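# Flip a box lid open and leave the box upright

## Task

Swing the box's lid open until it is roughly upright or tipped further back, and keep the box itself standing upright. At the start the lid's tab is tucked in behind the wall with the thumb notch. When finished, release everything and pull the grippers away. The result only counts if the lid and box stay that way without the robot holding them.

## Robot and tools

Robot: two arms, left_arm and right_arm, facing each other across a table. Each ends in a parallel two-finger gripper. The fingers extend along the gripper's +x axis and close along its y axis. The reported gripper point sits between the finger pads, about 3 to 4 cm short of the fingertips.

Frame: one shared scene frame. The origin is the table centre, the table surface is at z = +0.020 m, and +z is up. left_arm's base is on the +y side. The names left and right are arm labels, not image sides. Positions are in metres. Orientations are quaternions written w first (qw, qx, qy, qz). Reported hand positions can be a little off, more so when an arm is stretched far out.

Row format: every motion command uses a row of 16 numbers covering both arms, even if only one moves. The order is left_arm x, y, z, qw, qx, qy, qz, opening, then right_arm x, y, z, qw, qx, qy, qz, opening. x, y, z and the quaternion are an absolute target pose for that gripper in the scene frame, not an offset. Opening runs from -1 to +1: +1 is fully open (0.088 m), empty fingers touch near -0.80, and values below that close no further. Closing from fully open takes at least about 0.5 s. To hold a part, command about 0.07 below the grip_measured reading; a smaller gap gives a lighter grip. To keep an arm still, resend its last reported position and the quaternion you intend, plus the desired opening. To keep orientation steady, send the same target quaternion every time instead of copying a drifted reading.

Tools:
- execute_actions, argument actions: a list holding at most one item. An empty list just returns the current state. An item with rows (1 to 15 rows of 16 numbers) and steps (up to 15, default 15) runs that many control steps of 1/30 s; each row covers one step and the final row repeats. An item with only steps (up to 300) is a wait counted from the previous result. Optional pictures (true/false) controls whether camera images come back. A target more than 0.6 m from an arm's last reported position along any gripper axis gets the whole call refused.
- move, argument target: one 16-number row as above; speed: 0.002 to 0.5 m/s (default 0.25), with turning capped at twice that in rad/s. Both grippers travel in straight lines to their targets, finishing together, in 0.5 to 10 s; if longer is needed they stop at 10 s short of the goal. Openings are applied at the start. Paths do not avoid obstacles or the other arm. The result adds a move: line giving the ending (done, off_target, moving, held, fault) and any limits (paced = the pose sent was clipped; held = a safety check blocked some steps, after which the arm may jump faster than speed), plus each gripper's distance from its target.
- wait, argument seconds: 0 to 10; the robot gets nothing new during it.
- zoom_image, arguments camera (cam_head_left, cam_head_right, cam_high, cam_low, cam_left_wrist, cam_right_wrist; all 504x504) and region [x0, y0, x1, y1] in pixels from the top-left corner, at most 504 by 504.
- finished_scene, argument scene: the current scene's number. Irreversible; the result reports success and gives the next task. Call it only once the lid is open and the grippers have been withdrawn.

Controller behaviour: each step, the commanded pose is clipped to within 70 mm and 16 degrees of the measured pose, then joints are driven by damped inverse kinematics, with position favoured over orientation. After an action ends, an arm continues only to its last clipped pose, so long moves may need several calls. Friction can leave the gripper short of its target or slightly tilted, and tiny moves may do nothing; check the reported pose after each move and correct. The simulation keeps running while you compose each reply.

Result lines: the state line lists each arm's position, quaternion and velocities. grip_measured is the finger opening on the command scale; while squeezing something hard it reads up to about 0.061 narrower than the pads really are, and each gripper has a fixed error of about 1 mm. grip_effort_n is motor effort (negative closes), saturating near 83 N, and it stays nonzero at rest. Joint torques and external joint torques are noisy, offset estimates. pose unreachable and HELD mark steps where a clearance check altered or blocked your command. Hand target shows what the controller is currently driving toward. MOTOR HOT warns from 50 °C; at 95 °C the arm is held as an over-temperature fault and may go limp if it does not cool.

Joint ranges (rad): waist -3.054 to 3.054, shoulder 0 to 3.142, elbow 0 to 2.356, wrist pitch -1.571 to 1.571, wrist yaw -1.571 to 1.571, wrist roll -3.142 to 3.142. Load limits (N m): waist 17, shoulder 21.1, elbow 21, wrist pitch 5.55, wrist yaw 5.53, wrist roll 5.19; reaching one stops that arm for 10 s.

Avoid: arms colliding or pressing on each other (ends the scene), knocking anything off the table (fails), tipping the box, slamming the lid, fast contacts, and targets set far beyond a contact point, which press hard. Occasional tugs or pushes on held or loose objects may occur; recheck the scene afterwards.

Each tool is called after ">>>" as name(argument=value, ...), one argument or row to a line, values as JSON.

## Session

>>> execute_actions(
  actions=[],
)

Scene clock: 0.00 s of 4100.00 s.
left_arm: end_effector_position=(+0.0740, +0.4458, +0.2713) grip_measured=+1.000 grip_effort_n=n/a end_effector_quat_wxyz=(+0.873, +0.058, +0.461, -0.150) end_effector_velocity=(-0.002, +0.000, -0.002) end_effector_angular_velocity=(+0.001, +0.010, +0.007) | right_arm: end_effector_position=(+0.0958, -0.2230, +0.3358) grip_measured=+0.996 grip_effort_n=n/a end_effector_quat_wxyz=(-0.278, +0.742, +0.523, -0.314) end_effector_velocity=(-0.002, -0.001, -0.002) end_effector_angular_velocity=(-0.014, -0.005, +0.018)
Joint positions: left_arm=[ 1.501  0.655  0.87  -1.263  0.323  0.438  0.088] | right_arm=[-0.365  1.27   0.615  0.448 -0.548 -2.398  0.088]
Joint velocities: left_arm=[-0.002 -0.002 -0.002 -0.007 -0.007 -0.007  0.   ] | right_arm=[-0.007 -0.002  0.002 -0.022 -0.022 -0.022 -0.   ]
Joint torques (N m, as the arm reports them, + toward a larger angle): no reading
External joint torques (N m, as the arm's controller estimates them; a push from outside toward a larger angle lowers the number): no reading
Motor temperatures (°C, as the motors report them): left_arm=[22 23 24 24 22 21] | right_arm=[24 25 26 24 24 24]
Heat: left arm: hottest elbow 24 °C (+0.0 °C/min); right arm: hottest elbow 26 °C (+0.0 °C/min).
Hand target (left_arm): +0.074, +0.446, +0.271; +0.873, +0.058, +0.461, -0.150
Hand target (right_arm): +0.096, -0.223, +0.336; -0.278, +0.742, +0.523, -0.314

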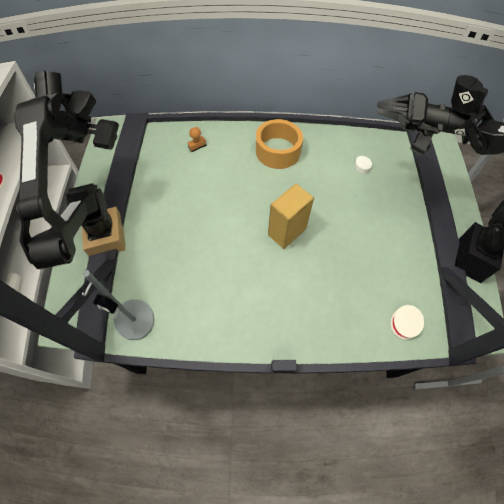

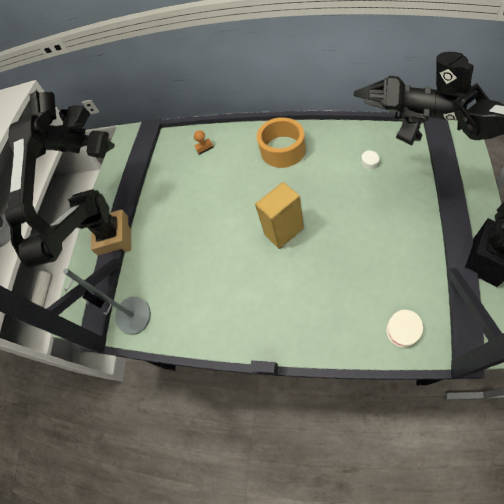

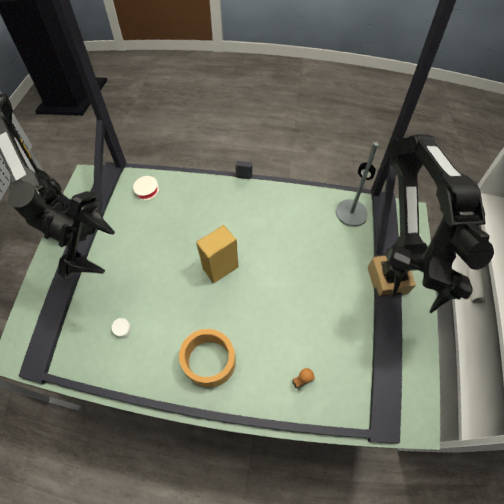

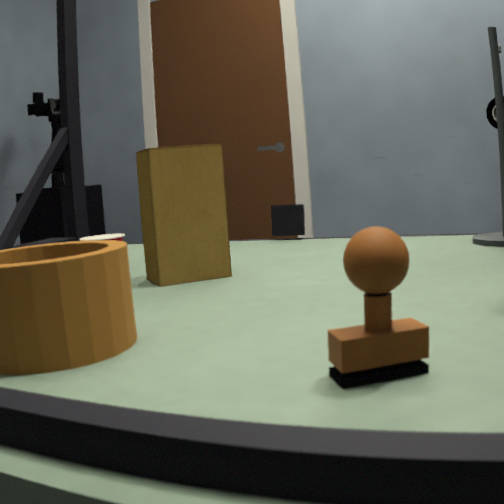

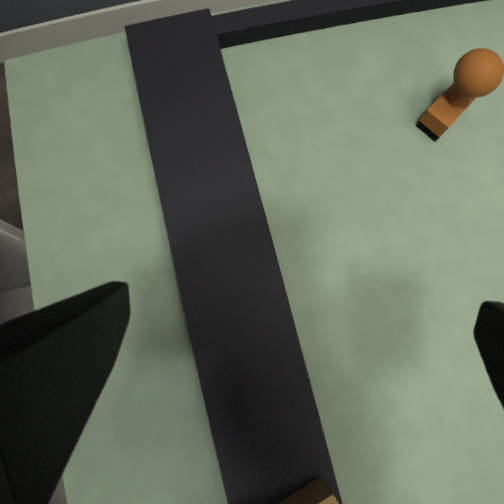

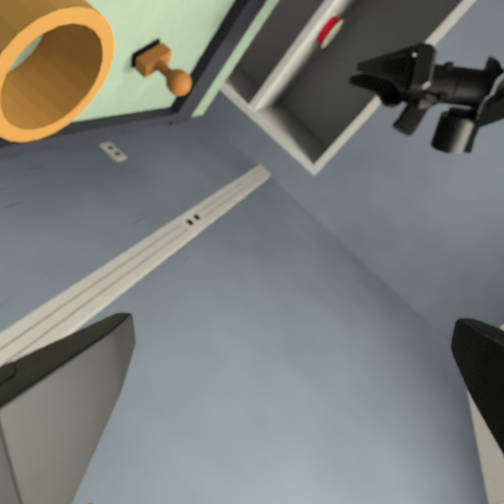

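>>> zoom_image(
  camera="cam_head_left",
  region=[250,170,340,260],
)

>>> zoom_image(
  camera="cam_high",
  region=[175,210,265,300],
)

>>> zoom_image(
  camera="cam_low",
  region=[110,130,270,300],
)

>>> zoom_image(
  camera="cam_head_right",
  region=[235,170,325,260],
)

Region (250, 170, 340, 260) of cam_head_left's 504x504 image, scaled by 5.600, with more detail than that image has.

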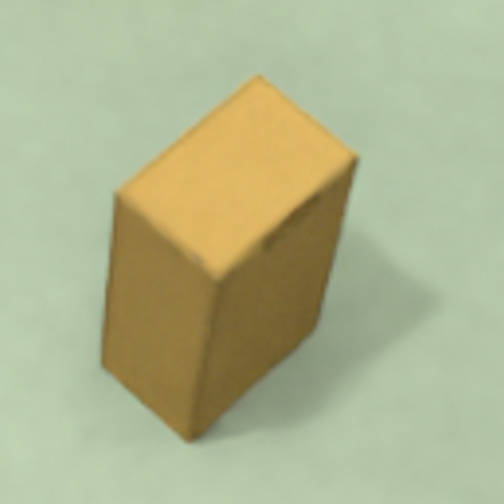

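Region (175, 210, 265, 300) of cam_high's 504x504 image, scaled by 5.600, with more detail than that image has.

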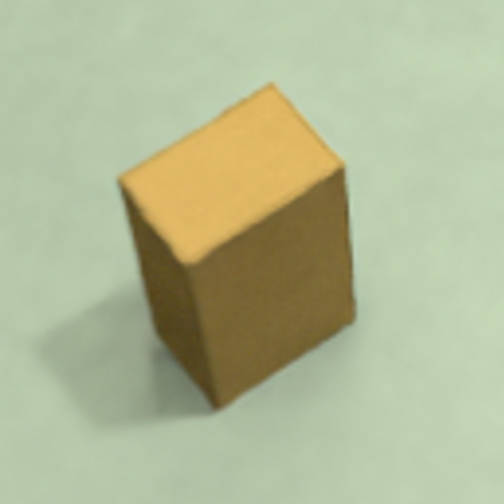

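Region (110, 130, 270, 300) of cam_low's 504x504 image, scaled by 2.965, with more detail than that image has; it fills the left 474 columns of this view, and the rest is white.

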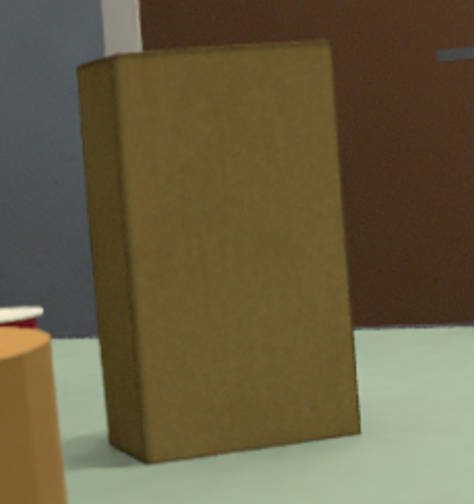

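Region (235, 170, 325, 260) of cam_head_right's 504x504 image, scaled by 5.600, with more detail than that image has.

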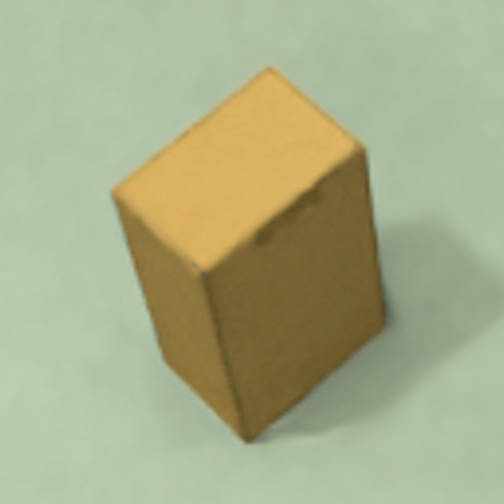

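>>> move(
  target=[-0.1,0.15,0.14,0.892,0.074,0.158,-0.417,1,-0.14,-0.16,0.22,0.925,-0.06,0.163,0.337,-1],
)

Scene clock: 24.60 s of 4100.00 s.
left_arm: end_effector_position=(-0.1013, +0.1557, +0.1370) grip_measured=+1.000 grip_effort_n=-0.7 end_effector_quat_wxyz=(+0.892, +0.085, +0.161, -0.414) end_effector_velocity=(-0.001, -0.001, +0.001) end_effector_angular_velocity=(-0.022, +0.009, +0.005) | right_arm: end_effector_position=(-0.1370, -0.1641, +0.2224) grip_measured=-0.801 grip_effort_n=-83.5 end_effector_quat_wxyz=(+0.926, -0.066, +0.157, +0.336) end_effector_velocity=(+0.002, -0.001, +0.001) end_effector_angular_velocity=(-0.004, +0.001, -0.019)
Joint positions: left_arm=[-0.818  1.638  0.463  0.309 -1.081 -0.784  0.088] | right_arm=[ 0.894  1.748  0.836 -0.041  1.147  0.891  0.   ]
Joint velocities: left_arm=[-0.002  0.002 -0.002  0.022 -0.007 -0.007  0.   ] | right_arm=[-0.002  0.002  0.017 -0.051  0.007  0.037  0.   ]
Joint torques (N m, as the arm reports them, + toward a larger angle): left_arm=[-0.2  -3.75  5.28  1.39 -0.76  0.19] | right_arm=[ 0.24 -5.21  6.89  0.43  0.41  0.24]
External joint torques (N m, as the arm's controller estimates them; a push from outside toward a larger angle lowers the number): left_arm=[-0.19  0.98  1.06  0.32 -0.28  0.19] | right_arm=[ 0.24  1.21  1.78 -0.55 -0.11  0.23]
Motor temperatures (°C, as the motors report them): left_arm=[22 23 27 26 22 21] | right_arm=[24 26 29 27 24 24]
Heat: left arm: hottest elbow 27 °C (+7.3 °C/min); right arm: hottest elbow 29 °C (+7.3 °C/min).
Hand target (left_arm): -0.103, +0.153, +0.138; +0.892, +0.085, +0.158, -0.414
Hand target (right_arm): -0.139, -0.162, +0.221; +0.926, -0.065, +0.159, +0.337
Off the commanded pose (left_arm): 0.007 m, 1 deg.
Off the commanded pose (right_arm): 0.006 m, 1 deg.
After step 90, 16.07 s passed at rest.
move: done

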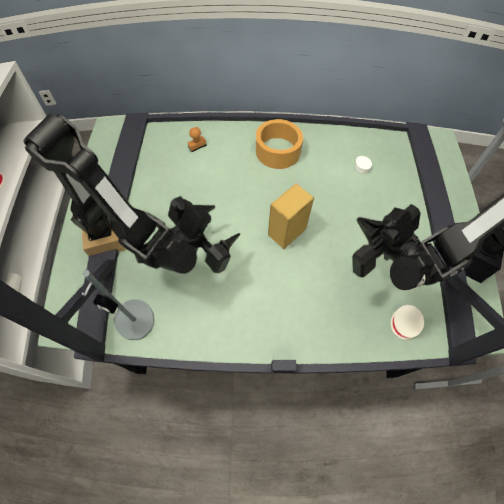

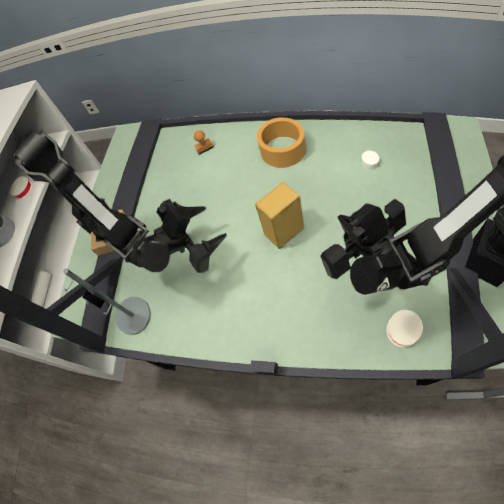

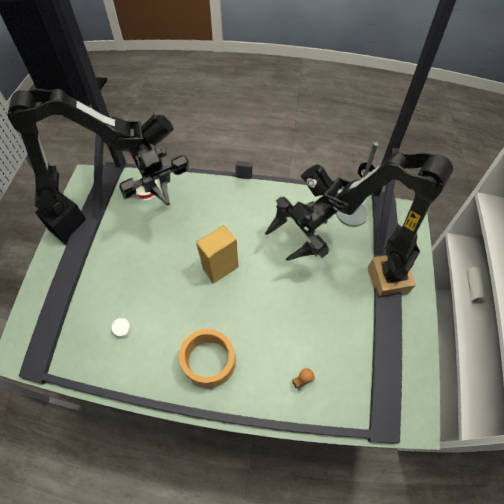

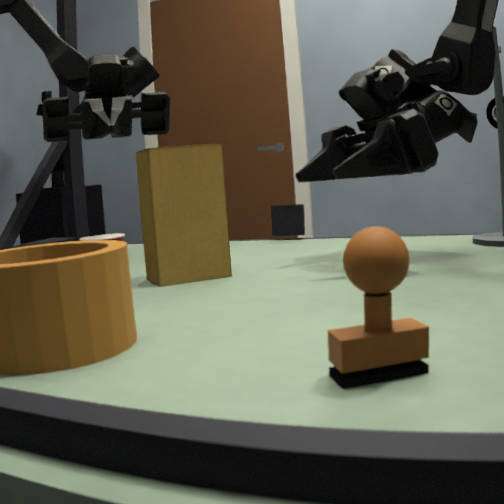

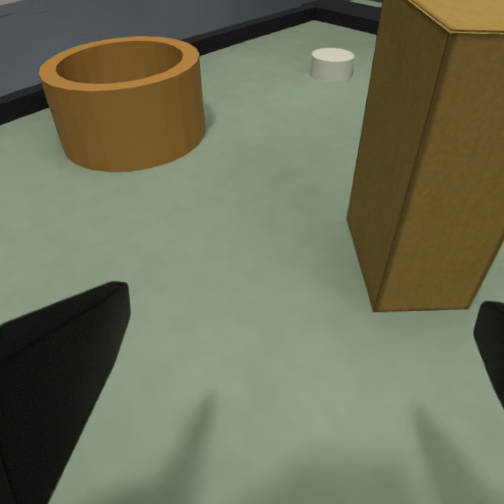

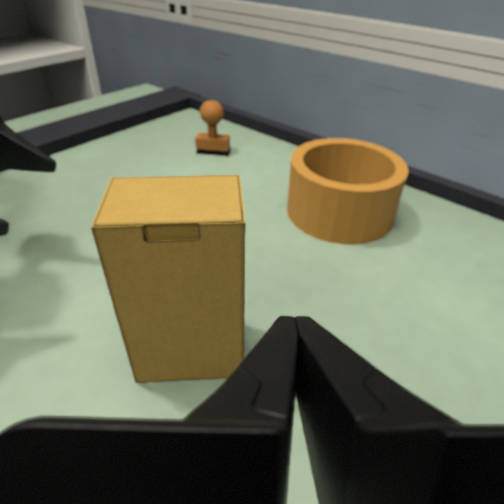

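>>> move(
  target=[-0.12,0.085,0.085,0.892,0.074,0.158,-0.417,1,-0.17,-0.11,0.2,0.925,-0.06,0.163,0.337,-1],
)

Scene clock: 33.73 s of 4100.00 s.
left_arm: end_effector_position=(-0.1201, +0.0888, +0.0855) grip_measured=+1.000 grip_effort_n=-0.7 end_effector_quat_wxyz=(+0.892, +0.074, +0.158, -0.417) end_effector_velocity=(+0.000, +0.001, -0.002) end_effector_angular_velocity=(-0.005, +0.006, +0.010) | right_arm: end_effector_position=(-0.1686, -0.1122, +0.2023) grip_measured=-0.801 grip_effort_n=-83.5 end_effector_quat_wxyz=(+0.925, -0.060, +0.162, +0.338) end_effector_velocity=(+0.001, -0.000, -0.003) end_effector_angular_velocity=(-0.028, -0.009, +0.004)
Joint positions: left_arm=[-0.76   2.068  0.674  0.64  -1.046 -0.682  0.088] | right_arm=[ 0.91   1.99   1.079 -0.071  1.147  0.936  0.   ]
Joint velocities: left_arm=[-0.002  0.007  0.002 -0.007 -0.007 -0.022  0.   ] | right_arm=[-0.002  0.007  0.007 -0.022 -0.007 -0.007  0.   ]
Joint torques (N m, as the arm reports them, + toward a larger angle): left_arm=[ 0.51 -5.24  4.57  1.52 -0.32  0.19] | right_arm=[ 0.07 -6.74  6.91  0.42  0.51  0.25]
External joint torques (N m, as the arm's controller estimates them; a push from outside toward a larger angle lowers the number): left_arm=[0.54 1.64 1.2  0.34 0.1  0.19] | right_arm=[ 0.08  1.25  1.88 -0.52 -0.01  0.24]
Motor temperatures (°C, as the motors report them): left_arm=[22 23 28 27 23 22] | right_arm=[24 27 30 27 24 24]
Heat: left arm: hottest elbow 28 °C (+7.1 °C/min); right arm: hottest elbow 30 °C (+7.1 °C/min).
Hand target (left_arm): -0.120, +0.086, +0.085; +0.892, +0.074, +0.158, -0.417
Hand target (right_arm): -0.170, -0.110, +0.200; +0.925, -0.060, +0.163, +0.337
Off the commanded pose (left_arm): 0.004 m, 0 deg.
Off the commanded pose (right_arm): 0.003 m, 0 deg.
After step 90, 5.17 s passed at rest.
move: done

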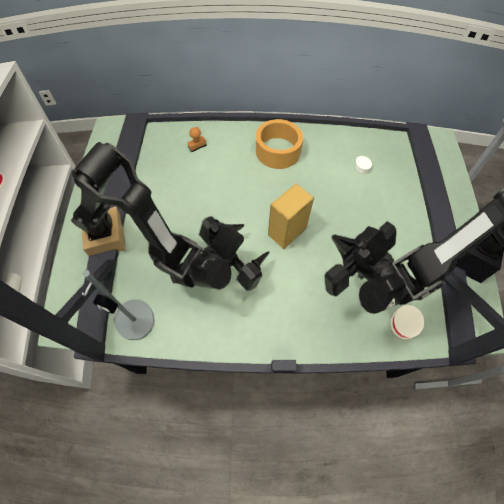

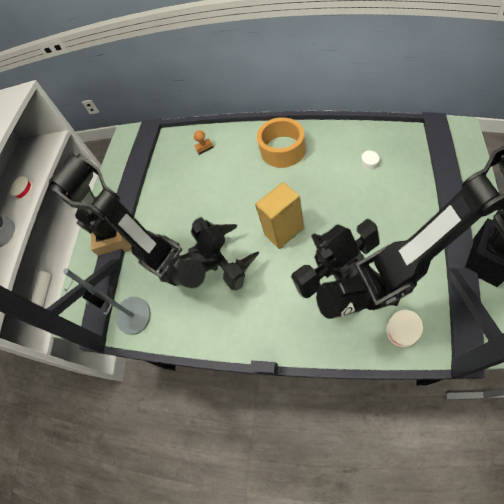

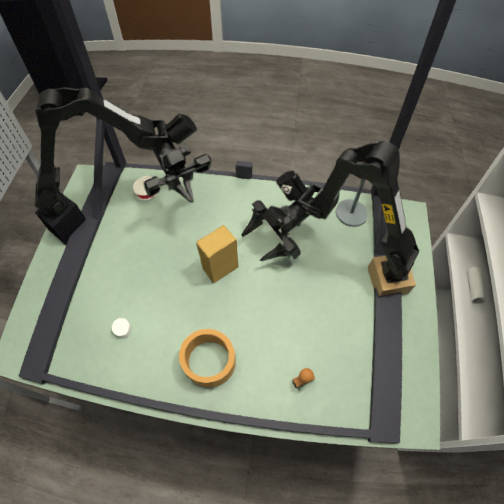

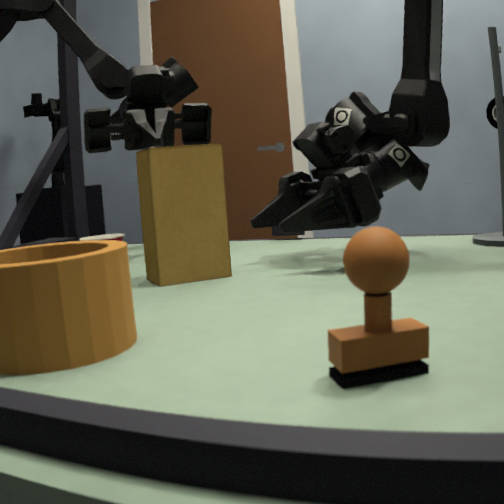

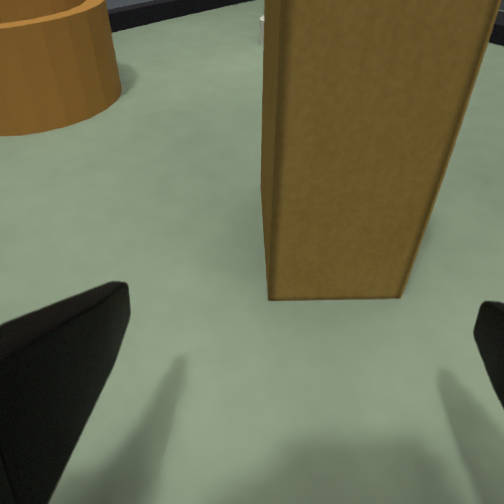

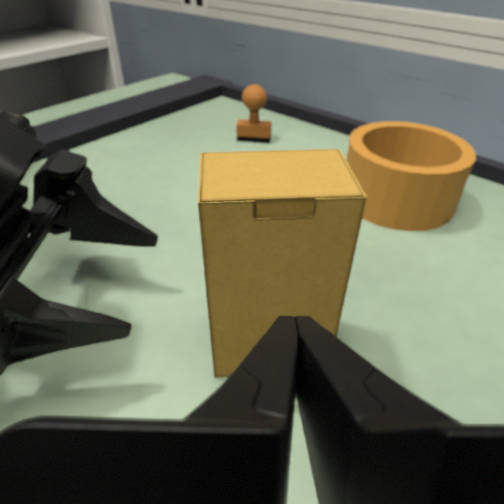

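>>> move(
  target=[-0.07,0.01,0.08,0.892,0.074,0.158,-0.417,1,-0.17,-0.11,0.2,0.925,-0.06,0.163,0.337,-1],
  speed=0.1,
)

Scene clock: 39.63 s of 4100.00 s.
left_arm: end_effector_position=(-0.0716, +0.0132, +0.0802) grip_measured=+1.000 grip_effort_n=-0.7 end_effector_quat_wxyz=(+0.892, +0.074, +0.159, -0.416) end_effector_velocity=(-0.000, -0.002, +0.000) end_effector_angular_velocity=(-0.011, +0.011, -0.001) | right_arm: end_effector_position=(-0.1688, -0.1119, +0.2024) grip_measured=-0.801 grip_effort_n=-83.5 end_effector_quat_wxyz=(+0.925, -0.060, +0.163, +0.338) end_effector_velocity=(+0.001, -0.001, -0.001) end_effector_angular_velocity=(-0.016, -0.007, +0.009)
Joint positions: left_arm=[-0.537  2.218  0.88   0.776 -0.867 -0.449  0.088] | right_arm=[ 0.91   1.99   1.081 -0.073  1.147  0.936  0.   ]
Joint velocities: left_arm=[ 0.002  0.002  0.002  0.007  0.007 -0.007  0.   ] | right_arm=[-0.002 -0.002 -0.007  0.007 -0.007 -0.022  0.   ]
Joint torques (N m, as the arm reports them, + toward a larger angle): left_arm=[ 0.52 -6.6   5.21  1.7  -0.18  0.21] | right_arm=[ 0.06 -6.73  6.86  0.41  0.49  0.24]
External joint torques (N m, as the arm's controller estimates them; a push from outside toward a larger angle lowers the number): left_arm=[0.52 1.66 1.38 0.31 0.11 0.2 ] | right_arm=[ 0.11  1.32  1.82 -0.53 -0.03  0.23]
Motor temperatures (°C, as the motors report them): left_arm=[22 24 28 27 23 22] | right_arm=[24 27 30 26 24 24]
Heat: left arm: hottest elbow 28 °C (+6.1 °C/min); right arm: hottest elbow 30 °C (+6.1 °C/min).
Hand target (left_arm): -0.071, +0.010, +0.080; +0.892, +0.073, +0.158, -0.417
Hand target (right_arm): -0.170, -0.110, +0.200; +0.925, -0.060, +0.163, +0.337
Off the commanded pose (left_arm): 0.004 m, 0 deg.
Off the commanded pose (right_arm): 0.003 m, 0 deg.
After step 90, 1.53 s passed at rest.
move: done

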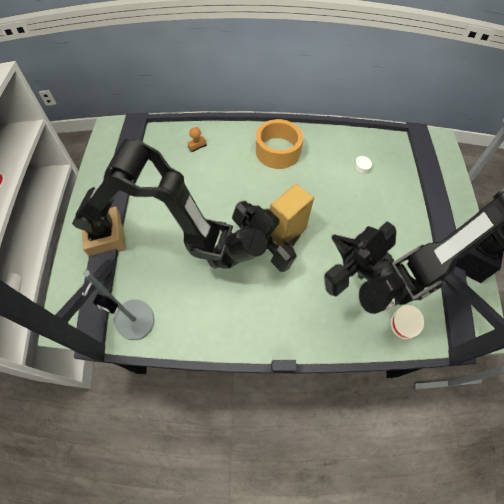

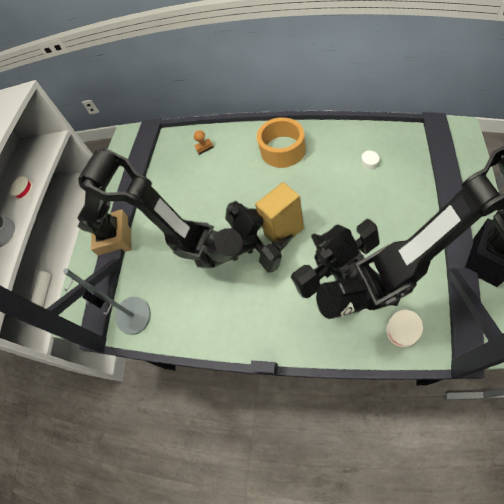

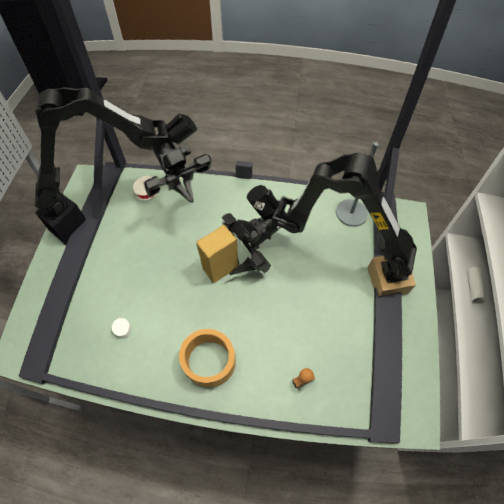

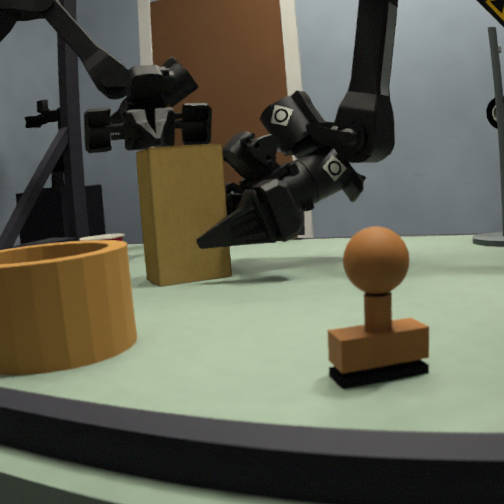

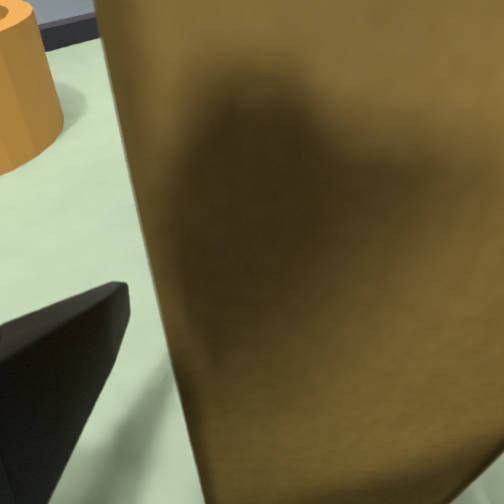

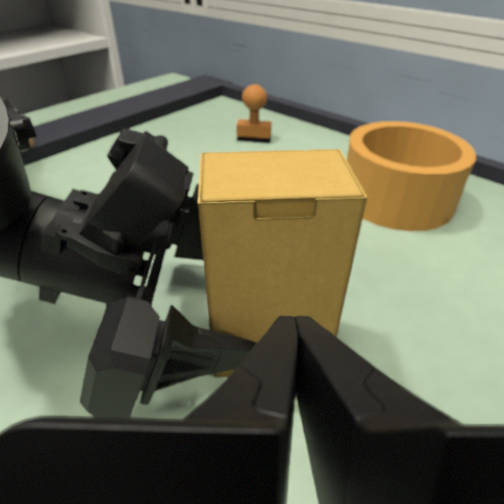

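>>> move(
  target=[-0.069,-0.003,0.08,0.892,0.074,0.158,-0.417,1,-0.14,-0.085,0.185,0.925,-0.06,0.163,0.337,-1],
  speed=0.1,
)

>>> move(
  target=[-0.069,-0.003,0.08,0.892,0.074,0.158,-0.417,0.25,-0.14,-0.085,0.185,0.925,-0.06,0.163,0.337,-1],
)

Scene clock: 45.03 s of 4100.00 s.
left_arm: end_effector_position=(-0.0700, -0.0000, +0.0813) grip_measured=+1.000 grip_effort_n=-0.7 end_effector_quat_wxyz=(+0.892, +0.072, +0.158, -0.416) end_effector_velocity=(+0.000, +0.003, -0.002) end_effector_angular_velocity=(+0.025, -0.014, +0.001) | right_arm: end_effector_position=(-0.1413, -0.0851, +0.1908) grip_measured=-0.801 grip_effort_n=-83.5 end_effector_quat_wxyz=(+0.925, -0.051, +0.165, +0.338) end_effector_velocity=(+0.001, +0.002, +0.002) end_effector_angular_velocity=(-0.004, -0.020, +0.005)
Joint positions: left_arm=[-0.524  2.241  0.935  0.757 -0.857 -0.437  0.088] | right_arm=[0.813 2.052 1.081 0.153 1.087 0.774 0.   ]
Joint velocities: left_arm=[-0.002 -0.002 -0.002 -0.022 -0.007  0.007  0.   ] | right_arm=[-0.002  0.002  0.002  0.022  0.007 -0.037  0.   ]
Joint torques (N m, as the arm reports them, + toward a larger angle): left_arm=[ 0.53 -6.75  5.36  1.33 -0.1   0.17] | right_arm=[-0.27 -6.99  5.47  1.    0.35 -0.19]
External joint torques (N m, as the arm's controller estimates them; a push from outside toward a larger angle lowers the number): left_arm=[ 0.53  1.75  1.42 -0.06  0.18  0.16] | right_arm=[-0.26  1.45  0.43 -0.11 -0.1  -0.19]
Motor temperatures (°C, as the motors report them): left_arm=[22 26 28 28 23 22] | right_arm=[24 28 30 26 24 24]
Heat: left arm: hottest elbow 28 °C (+5.3 °C/min); right arm: hottest elbow 30 °C (+5.3 °C/min).
Hand target (left_arm): -0.069, -0.003, +0.080; +0.892, +0.074, +0.158, -0.417
Hand target (right_arm): -0.140, -0.085, +0.185; +0.925, -0.060, +0.164, +0.337
Off the commanded pose (left_arm): 0.003 m, 0 deg.
Off the commanded pose (right_arm): 0.006 m, 1 deg.
After step 90, 1.53 s passed at rest.
move: done

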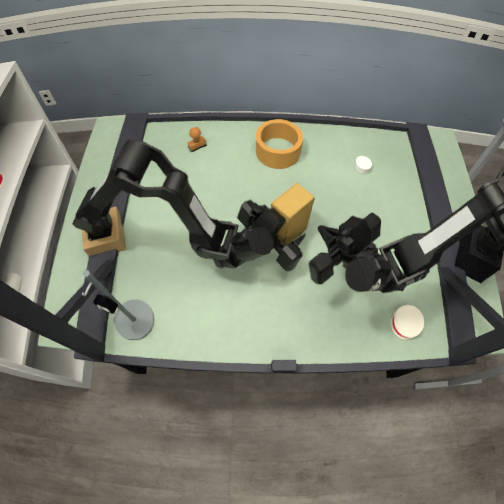

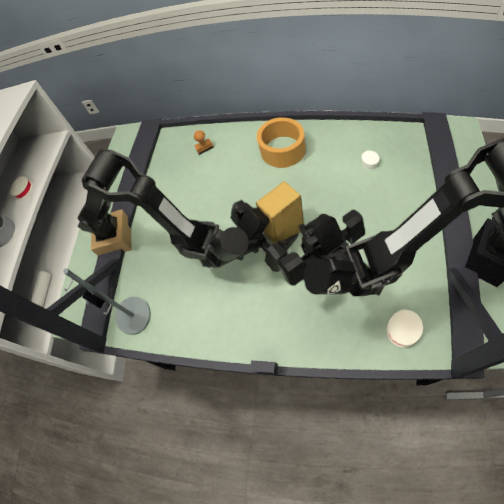

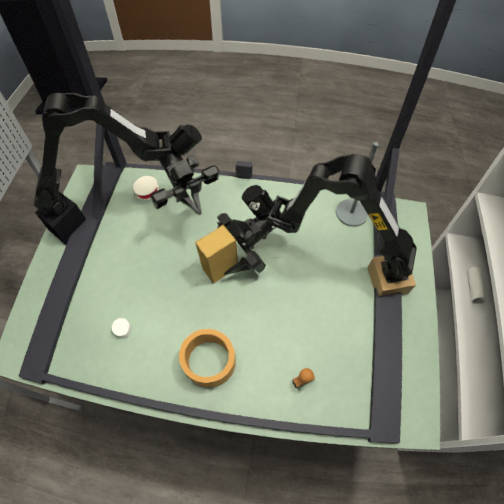

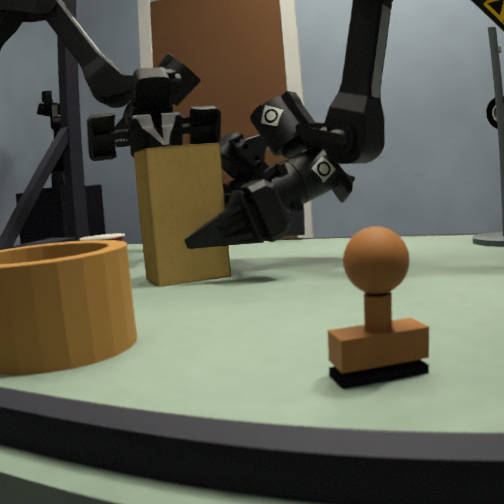

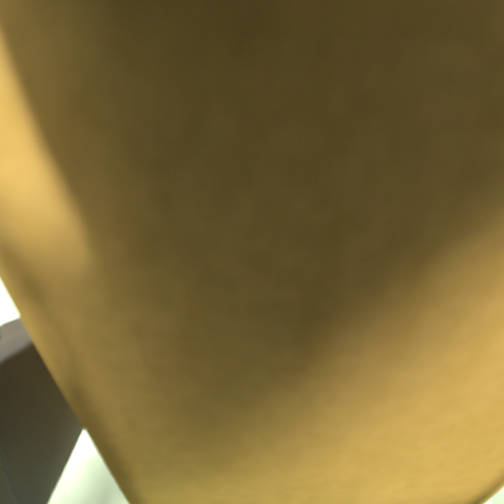

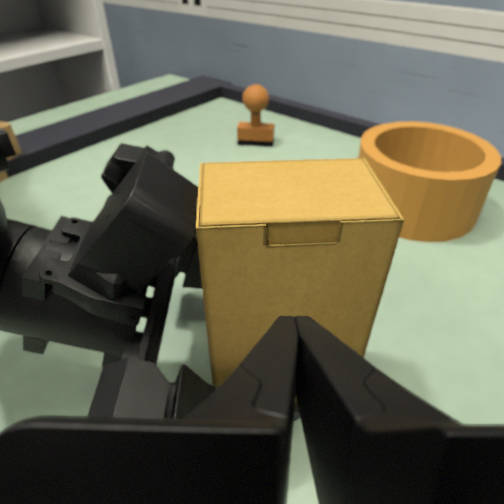

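Scene clock: 45.73 s of 4100.00 s.
left_arm: end_effector_position=(-0.0700, -0.0001, +0.0814) grip_measured=+0.316 grip_effort_n=-83.5 end_effector_quat_wxyz=(+0.892, +0.072, +0.158, -0.417) end_effector_velocity=(-0.002, +0.001, -0.001) end_effector_angular_velocity=(+0.012, -0.003, -0.011) | right_arm: end_effector_position=(-0.1413, -0.0847, +0.1912) grip_measured=-0.801 grip_effort_n=-83.5 end_effector_quat_wxyz=(+0.925, -0.051, +0.164, +0.338) end_effector_velocity=(+0.001, -0.001, -0.001) end_effector_angular_velocity=(-0.035, -0.020, +0.015)
Joint positions: left_arm=[-0.524  2.241  0.935  0.757 -0.857 -0.437  0.054] | right_arm=[0.813 2.052 1.081 0.157 1.087 0.77  0.   ]
Joint velocities: left_arm=[-0.002 -0.002 -0.002 -0.007  0.007  0.007 -0.   ] | right_arm=[-0.002 -0.002 -0.002 -0.007 -0.007 -0.037  0.   ]
Joint torques (N m, as the arm reports them, + toward a larger angle): left_arm=[ 0.53 -6.88  5.26  1.29 -0.14  0.16] | right_arm=[-0.31 -7.02  5.4   1.01  0.36 -0.21]
External joint torques (N m, as the arm's controller estimates them; a push from outside toward a larger angle lowers the number): left_arm=[ 0.54  1.7   1.24 -0.12  0.14  0.15] | right_arm=[-0.3   1.37  0.41 -0.1  -0.08 -0.22]
Motor temperatures (°C, as the motors report them): left_arm=[22 26 28 28 23 22] | right_arm=[24 28 30 26 24 24]
Heat: left arm: hottest elbow 28 °C (+5.2 °C/min); right arm: hottest elbow 30 °C (+5.2 °C/min).
Hand target (left_arm): -0.069, -0.003, +0.080; +0.892, +0.074, +0.158, -0.417
Hand target (right_arm): -0.140, -0.085, +0.185; +0.925, -0.060, +0.163, +0.337
Off the commanded pose (left_arm): 0.003 m, 0 deg.
Off the commanded pose (right_arm): 0.006 m, 1 deg.
move: done

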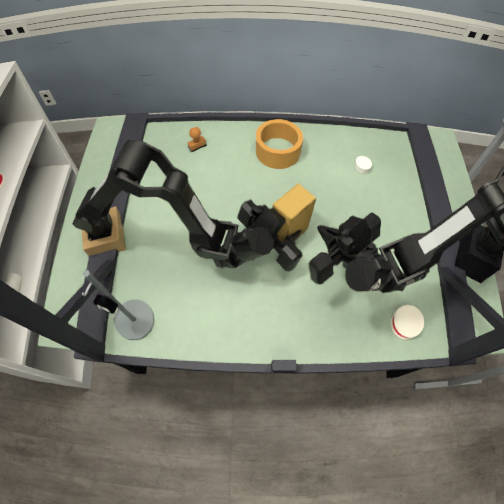

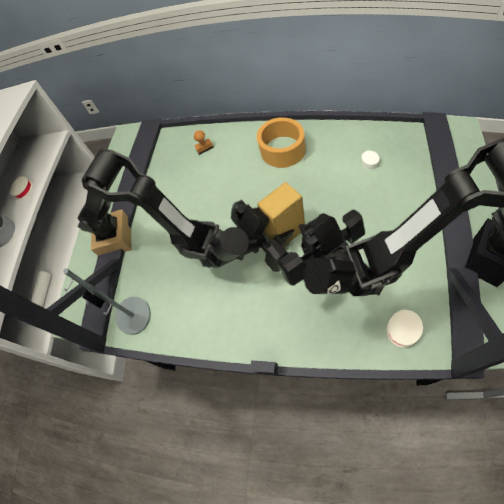

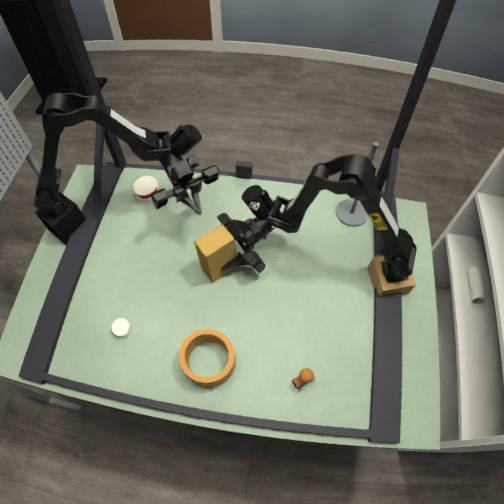

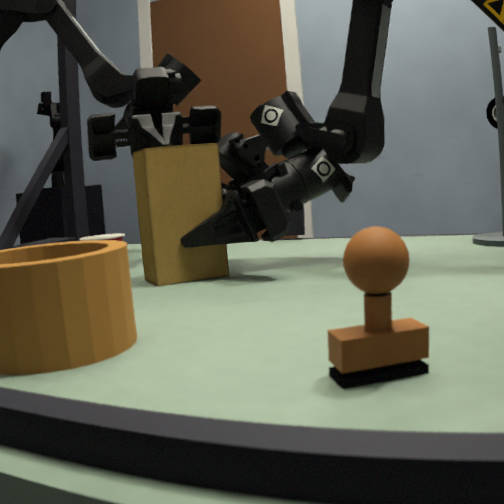

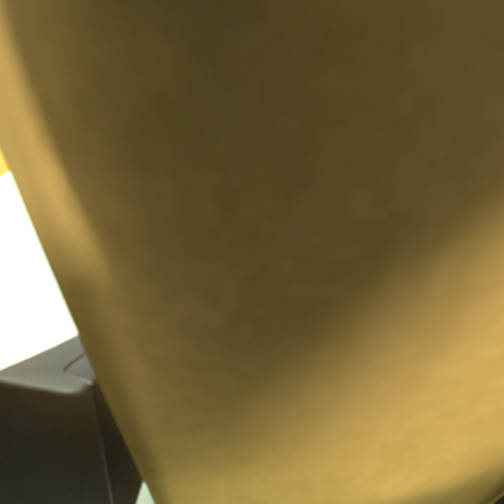

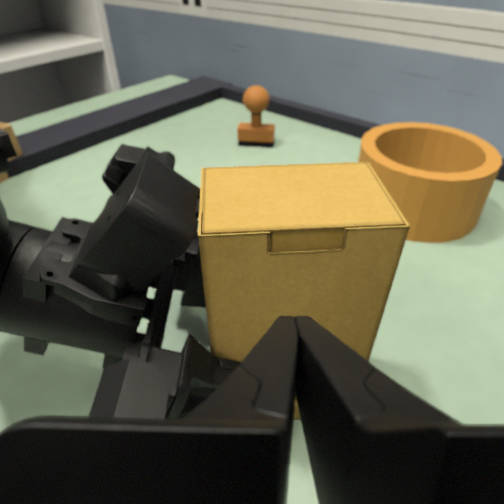

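>>> move(
  target=[-0.069,-0.003,0.08,0.892,0.074,0.158,-0.417,0.25,-0.103,-0.084,0.182,0.883,-0.04,0.077,0.46,-1],
  speed=0.06,
)

Scene clock: 53.70 s of 4100.00 s.
left_arm: end_effector_position=(-0.0701, -0.0001, +0.0813) grip_measured=+0.316 grip_effort_n=-83.5 end_effector_quat_wxyz=(+0.892, +0.072, +0.158, -0.417) end_effector_velocity=(-0.002, -0.000, -0.002) end_effector_angular_velocity=(-0.005, +0.018, -0.001) | right_arm: end_effector_position=(-0.1044, -0.0820, +0.1883) grip_measured=-0.801 grip_effort_n=-83.5 end_effector_quat_wxyz=(+0.884, -0.030, +0.077, +0.460) end_effector_velocity=(-0.004, +0.004, +0.003) end_effector_angular_velocity=(+0.025, +0.009, +0.034)
Joint positions: left_arm=[-0.524  2.241  0.935  0.756 -0.857 -0.437  0.054] | right_arm=[0.673 2.099 0.76  1.099 0.815 0.194 0.   ]
Joint velocities: left_arm=[-0.002  0.002  0.002 -0.007  0.007 -0.022 -0.   ] | right_arm=[-0.002  0.002 -0.002  0.037 -0.037 -0.007  0.   ]
Joint torques (N m, as the arm reports them, + toward a larger angle): left_arm=[ 0.45 -6.85  5.36  1.33 -0.15  0.18] | right_arm=[-0.24 -6.35  3.66  1.42  0.04 -0.18]
External joint torques (N m, as the arm's controller estimates them; a push from outside toward a larger angle lowers the number): left_arm=[ 0.46  1.61  1.41 -0.05  0.13  0.17] | right_arm=[-0.26  1.37 -0.34 -0.12 -0.08 -0.19]
Motor temperatures (°C, as the motors report them): left_arm=[22 28 28 28 23 22] | right_arm=[24 29 30 27 24 24]
Heat: left arm: hottest shoulder 28 °C (+4.5 °C/min); right arm: hottest elbow 30 °C (+4.5 °C/min).
Hand target (left_arm): -0.069, -0.003, +0.080; +0.892, +0.074, +0.158, -0.417
Hand target (right_arm): -0.103, -0.084, +0.182; +0.884, -0.040, +0.077, +0.460
Off the commanded pose (left_arm): 0.003 m, 0 deg.
Off the commanded pose (right_arm): 0.007 m, 1 deg.
After step 90, 2.10 s passed at rest.
move: done

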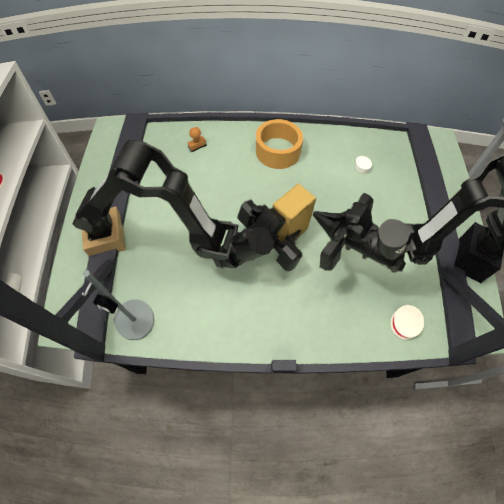

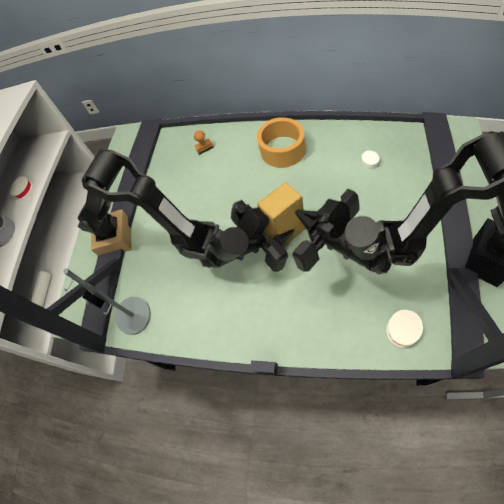

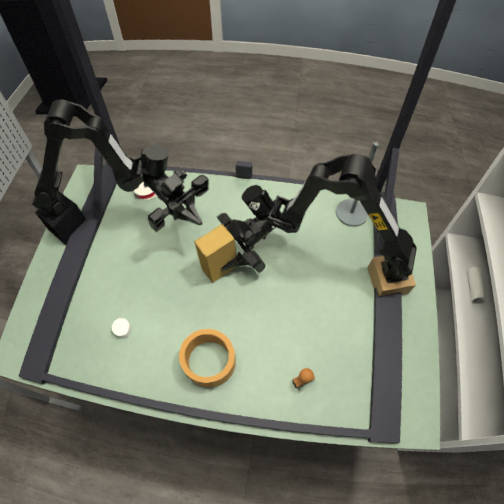

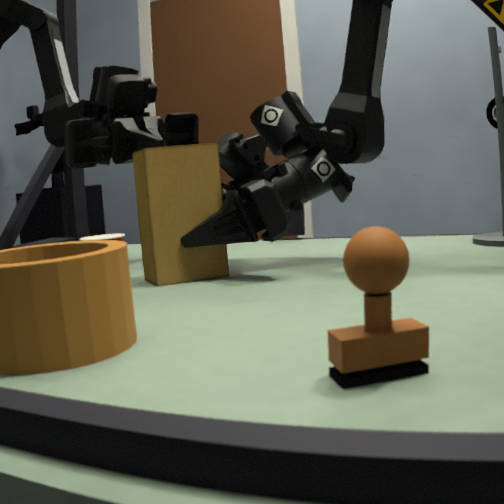

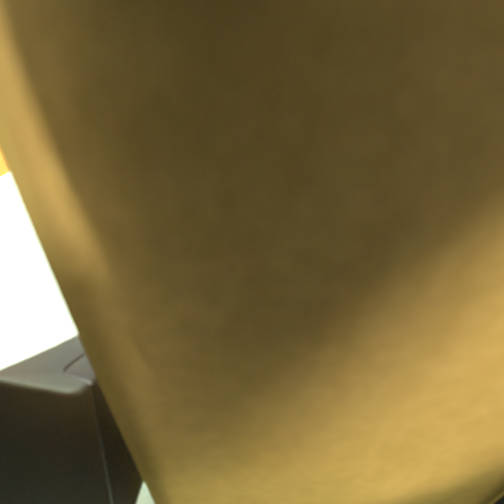

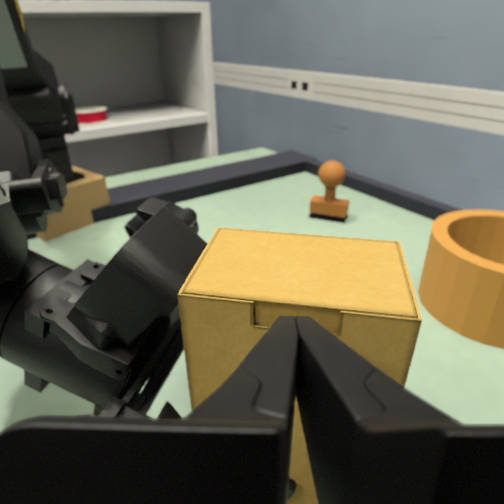

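>>> move(
  target=[-0.069,-0.003,0.08,0.892,0.074,0.158,-0.417,0.25,-0.09,-0.074,0.165,0.883,-0.04,0.077,0.46,-1],
  speed=0.03,
)

>>> zoom_image(
  camera="cam_head_left",
  region=[260,170,360,270],
)

Scene clock: 60.63 s of 4100.00 s.
left_arm: end_effector_position=(-0.0701, -0.0001, +0.0813) grip_measured=+0.316 grip_effort_n=-83.5 end_effector_quat_wxyz=(+0.892, +0.072, +0.158, -0.417) end_effector_velocity=(-0.002, -0.001, +0.000) end_effector_angular_velocity=(-0.010, +0.019, -0.001) | right_arm: end_effector_position=(-0.0907, -0.0761, +0.1679) grip_measured=-0.801 grip_effort_n=-83.5 end_effector_quat_wxyz=(+0.884, -0.036, +0.079, +0.460) end_effector_velocity=(-0.002, +0.003, -0.001) end_effector_angular_velocity=(-0.016, -0.013, +0.023)
Joint positions: left_arm=[-0.524  2.241  0.935  0.756 -0.857 -0.437  0.054] | right_arm=[0.629 2.181 0.776 1.162 0.769 0.179 0.   ]
Joint velocities: left_arm=[-0.002 -0.002  0.002 -0.007  0.007 -0.022 -0.   ] | right_arm=[-0.002  0.002  0.007 -0.007 -0.022 -0.022  0.   ]
Joint torques (N m, as the arm reports them, + toward a larger angle): left_arm=[ 0.57 -6.78  5.34  1.34 -0.14  0.17] | right_arm=[-0.29 -6.52  5.06  1.45  0.04 -0.2 ]
External joint torques (N m, as the arm's controller estimates them; a push from outside toward a larger angle lowers the number): left_arm=[ 0.58  1.77  1.33 -0.06  0.14  0.16] | right_arm=[-0.33  1.33  1.39 -0.08 -0.07 -0.2 ]
Motor temperatures (°C, as the motors report them): left_arm=[22 29 28 28 23 22] | right_arm=[24 29 30 28 24 24]
Heat: left arm: hottest shoulder 29 °C (+5.0 °C/min); right arm: hottest elbow 30 °C (+4.0 °C/min).
Hand target (left_arm): -0.069, -0.003, +0.080; +0.892, +0.074, +0.158, -0.417
Hand target (right_arm): -0.090, -0.074, +0.165; +0.883, -0.040, +0.077, +0.460
Off the commanded pose (left_arm): 0.003 m, 0 deg.
Off the commanded pose (right_arm): 0.004 m, 0 deg.
After step 90, 2.67 s passed at rest.
move: done

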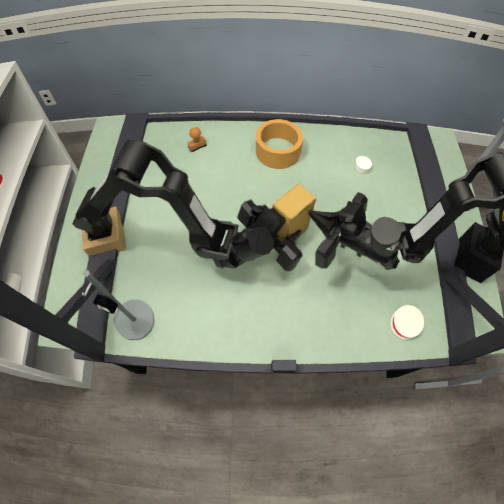

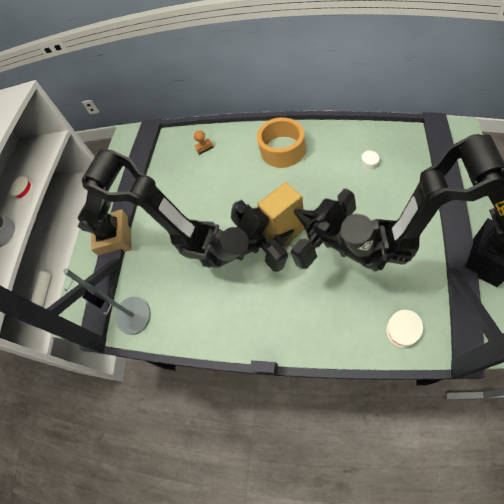

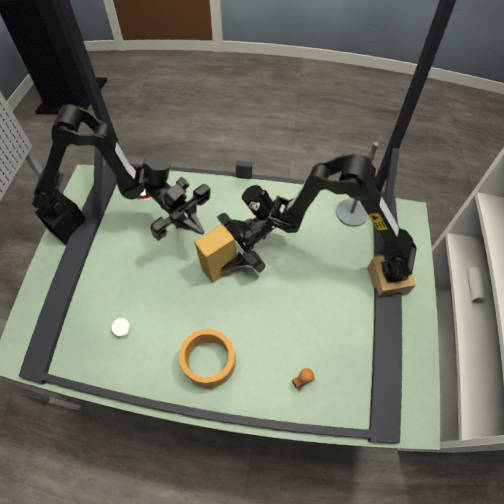

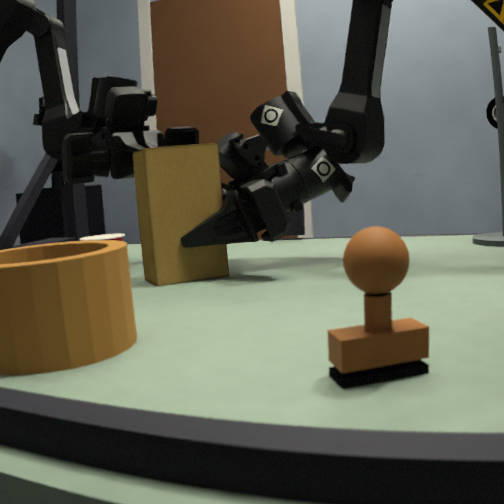

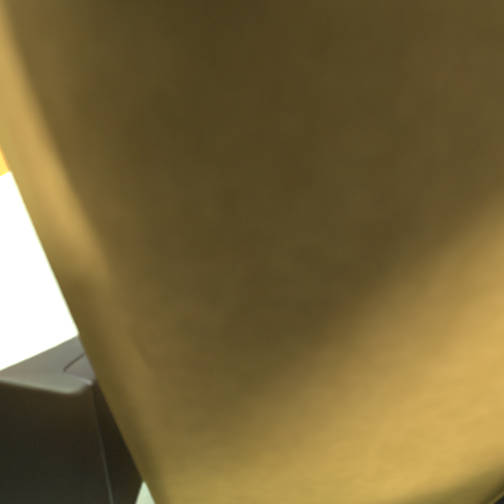

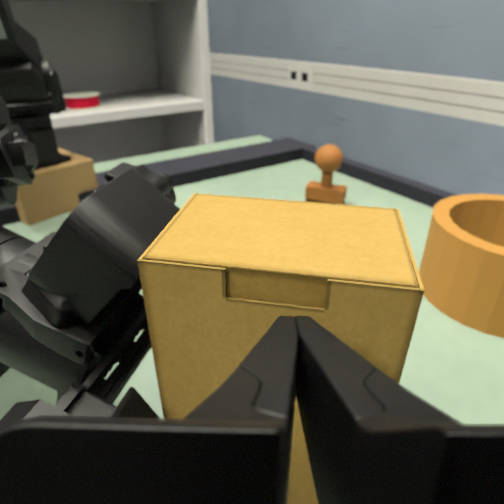

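Region (260, 170, 360, 270) of cam_head_left's 504x504 image, scaled by 5.040, with more detail than that image has.

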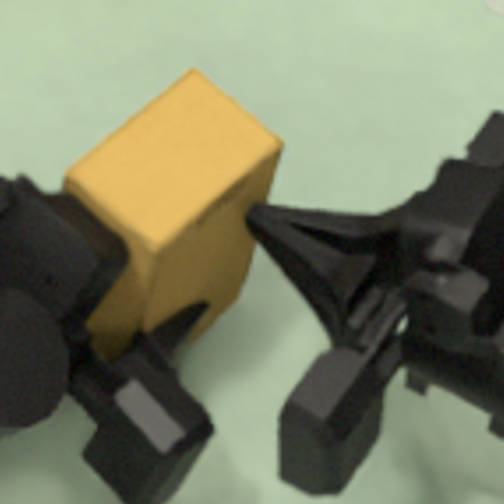

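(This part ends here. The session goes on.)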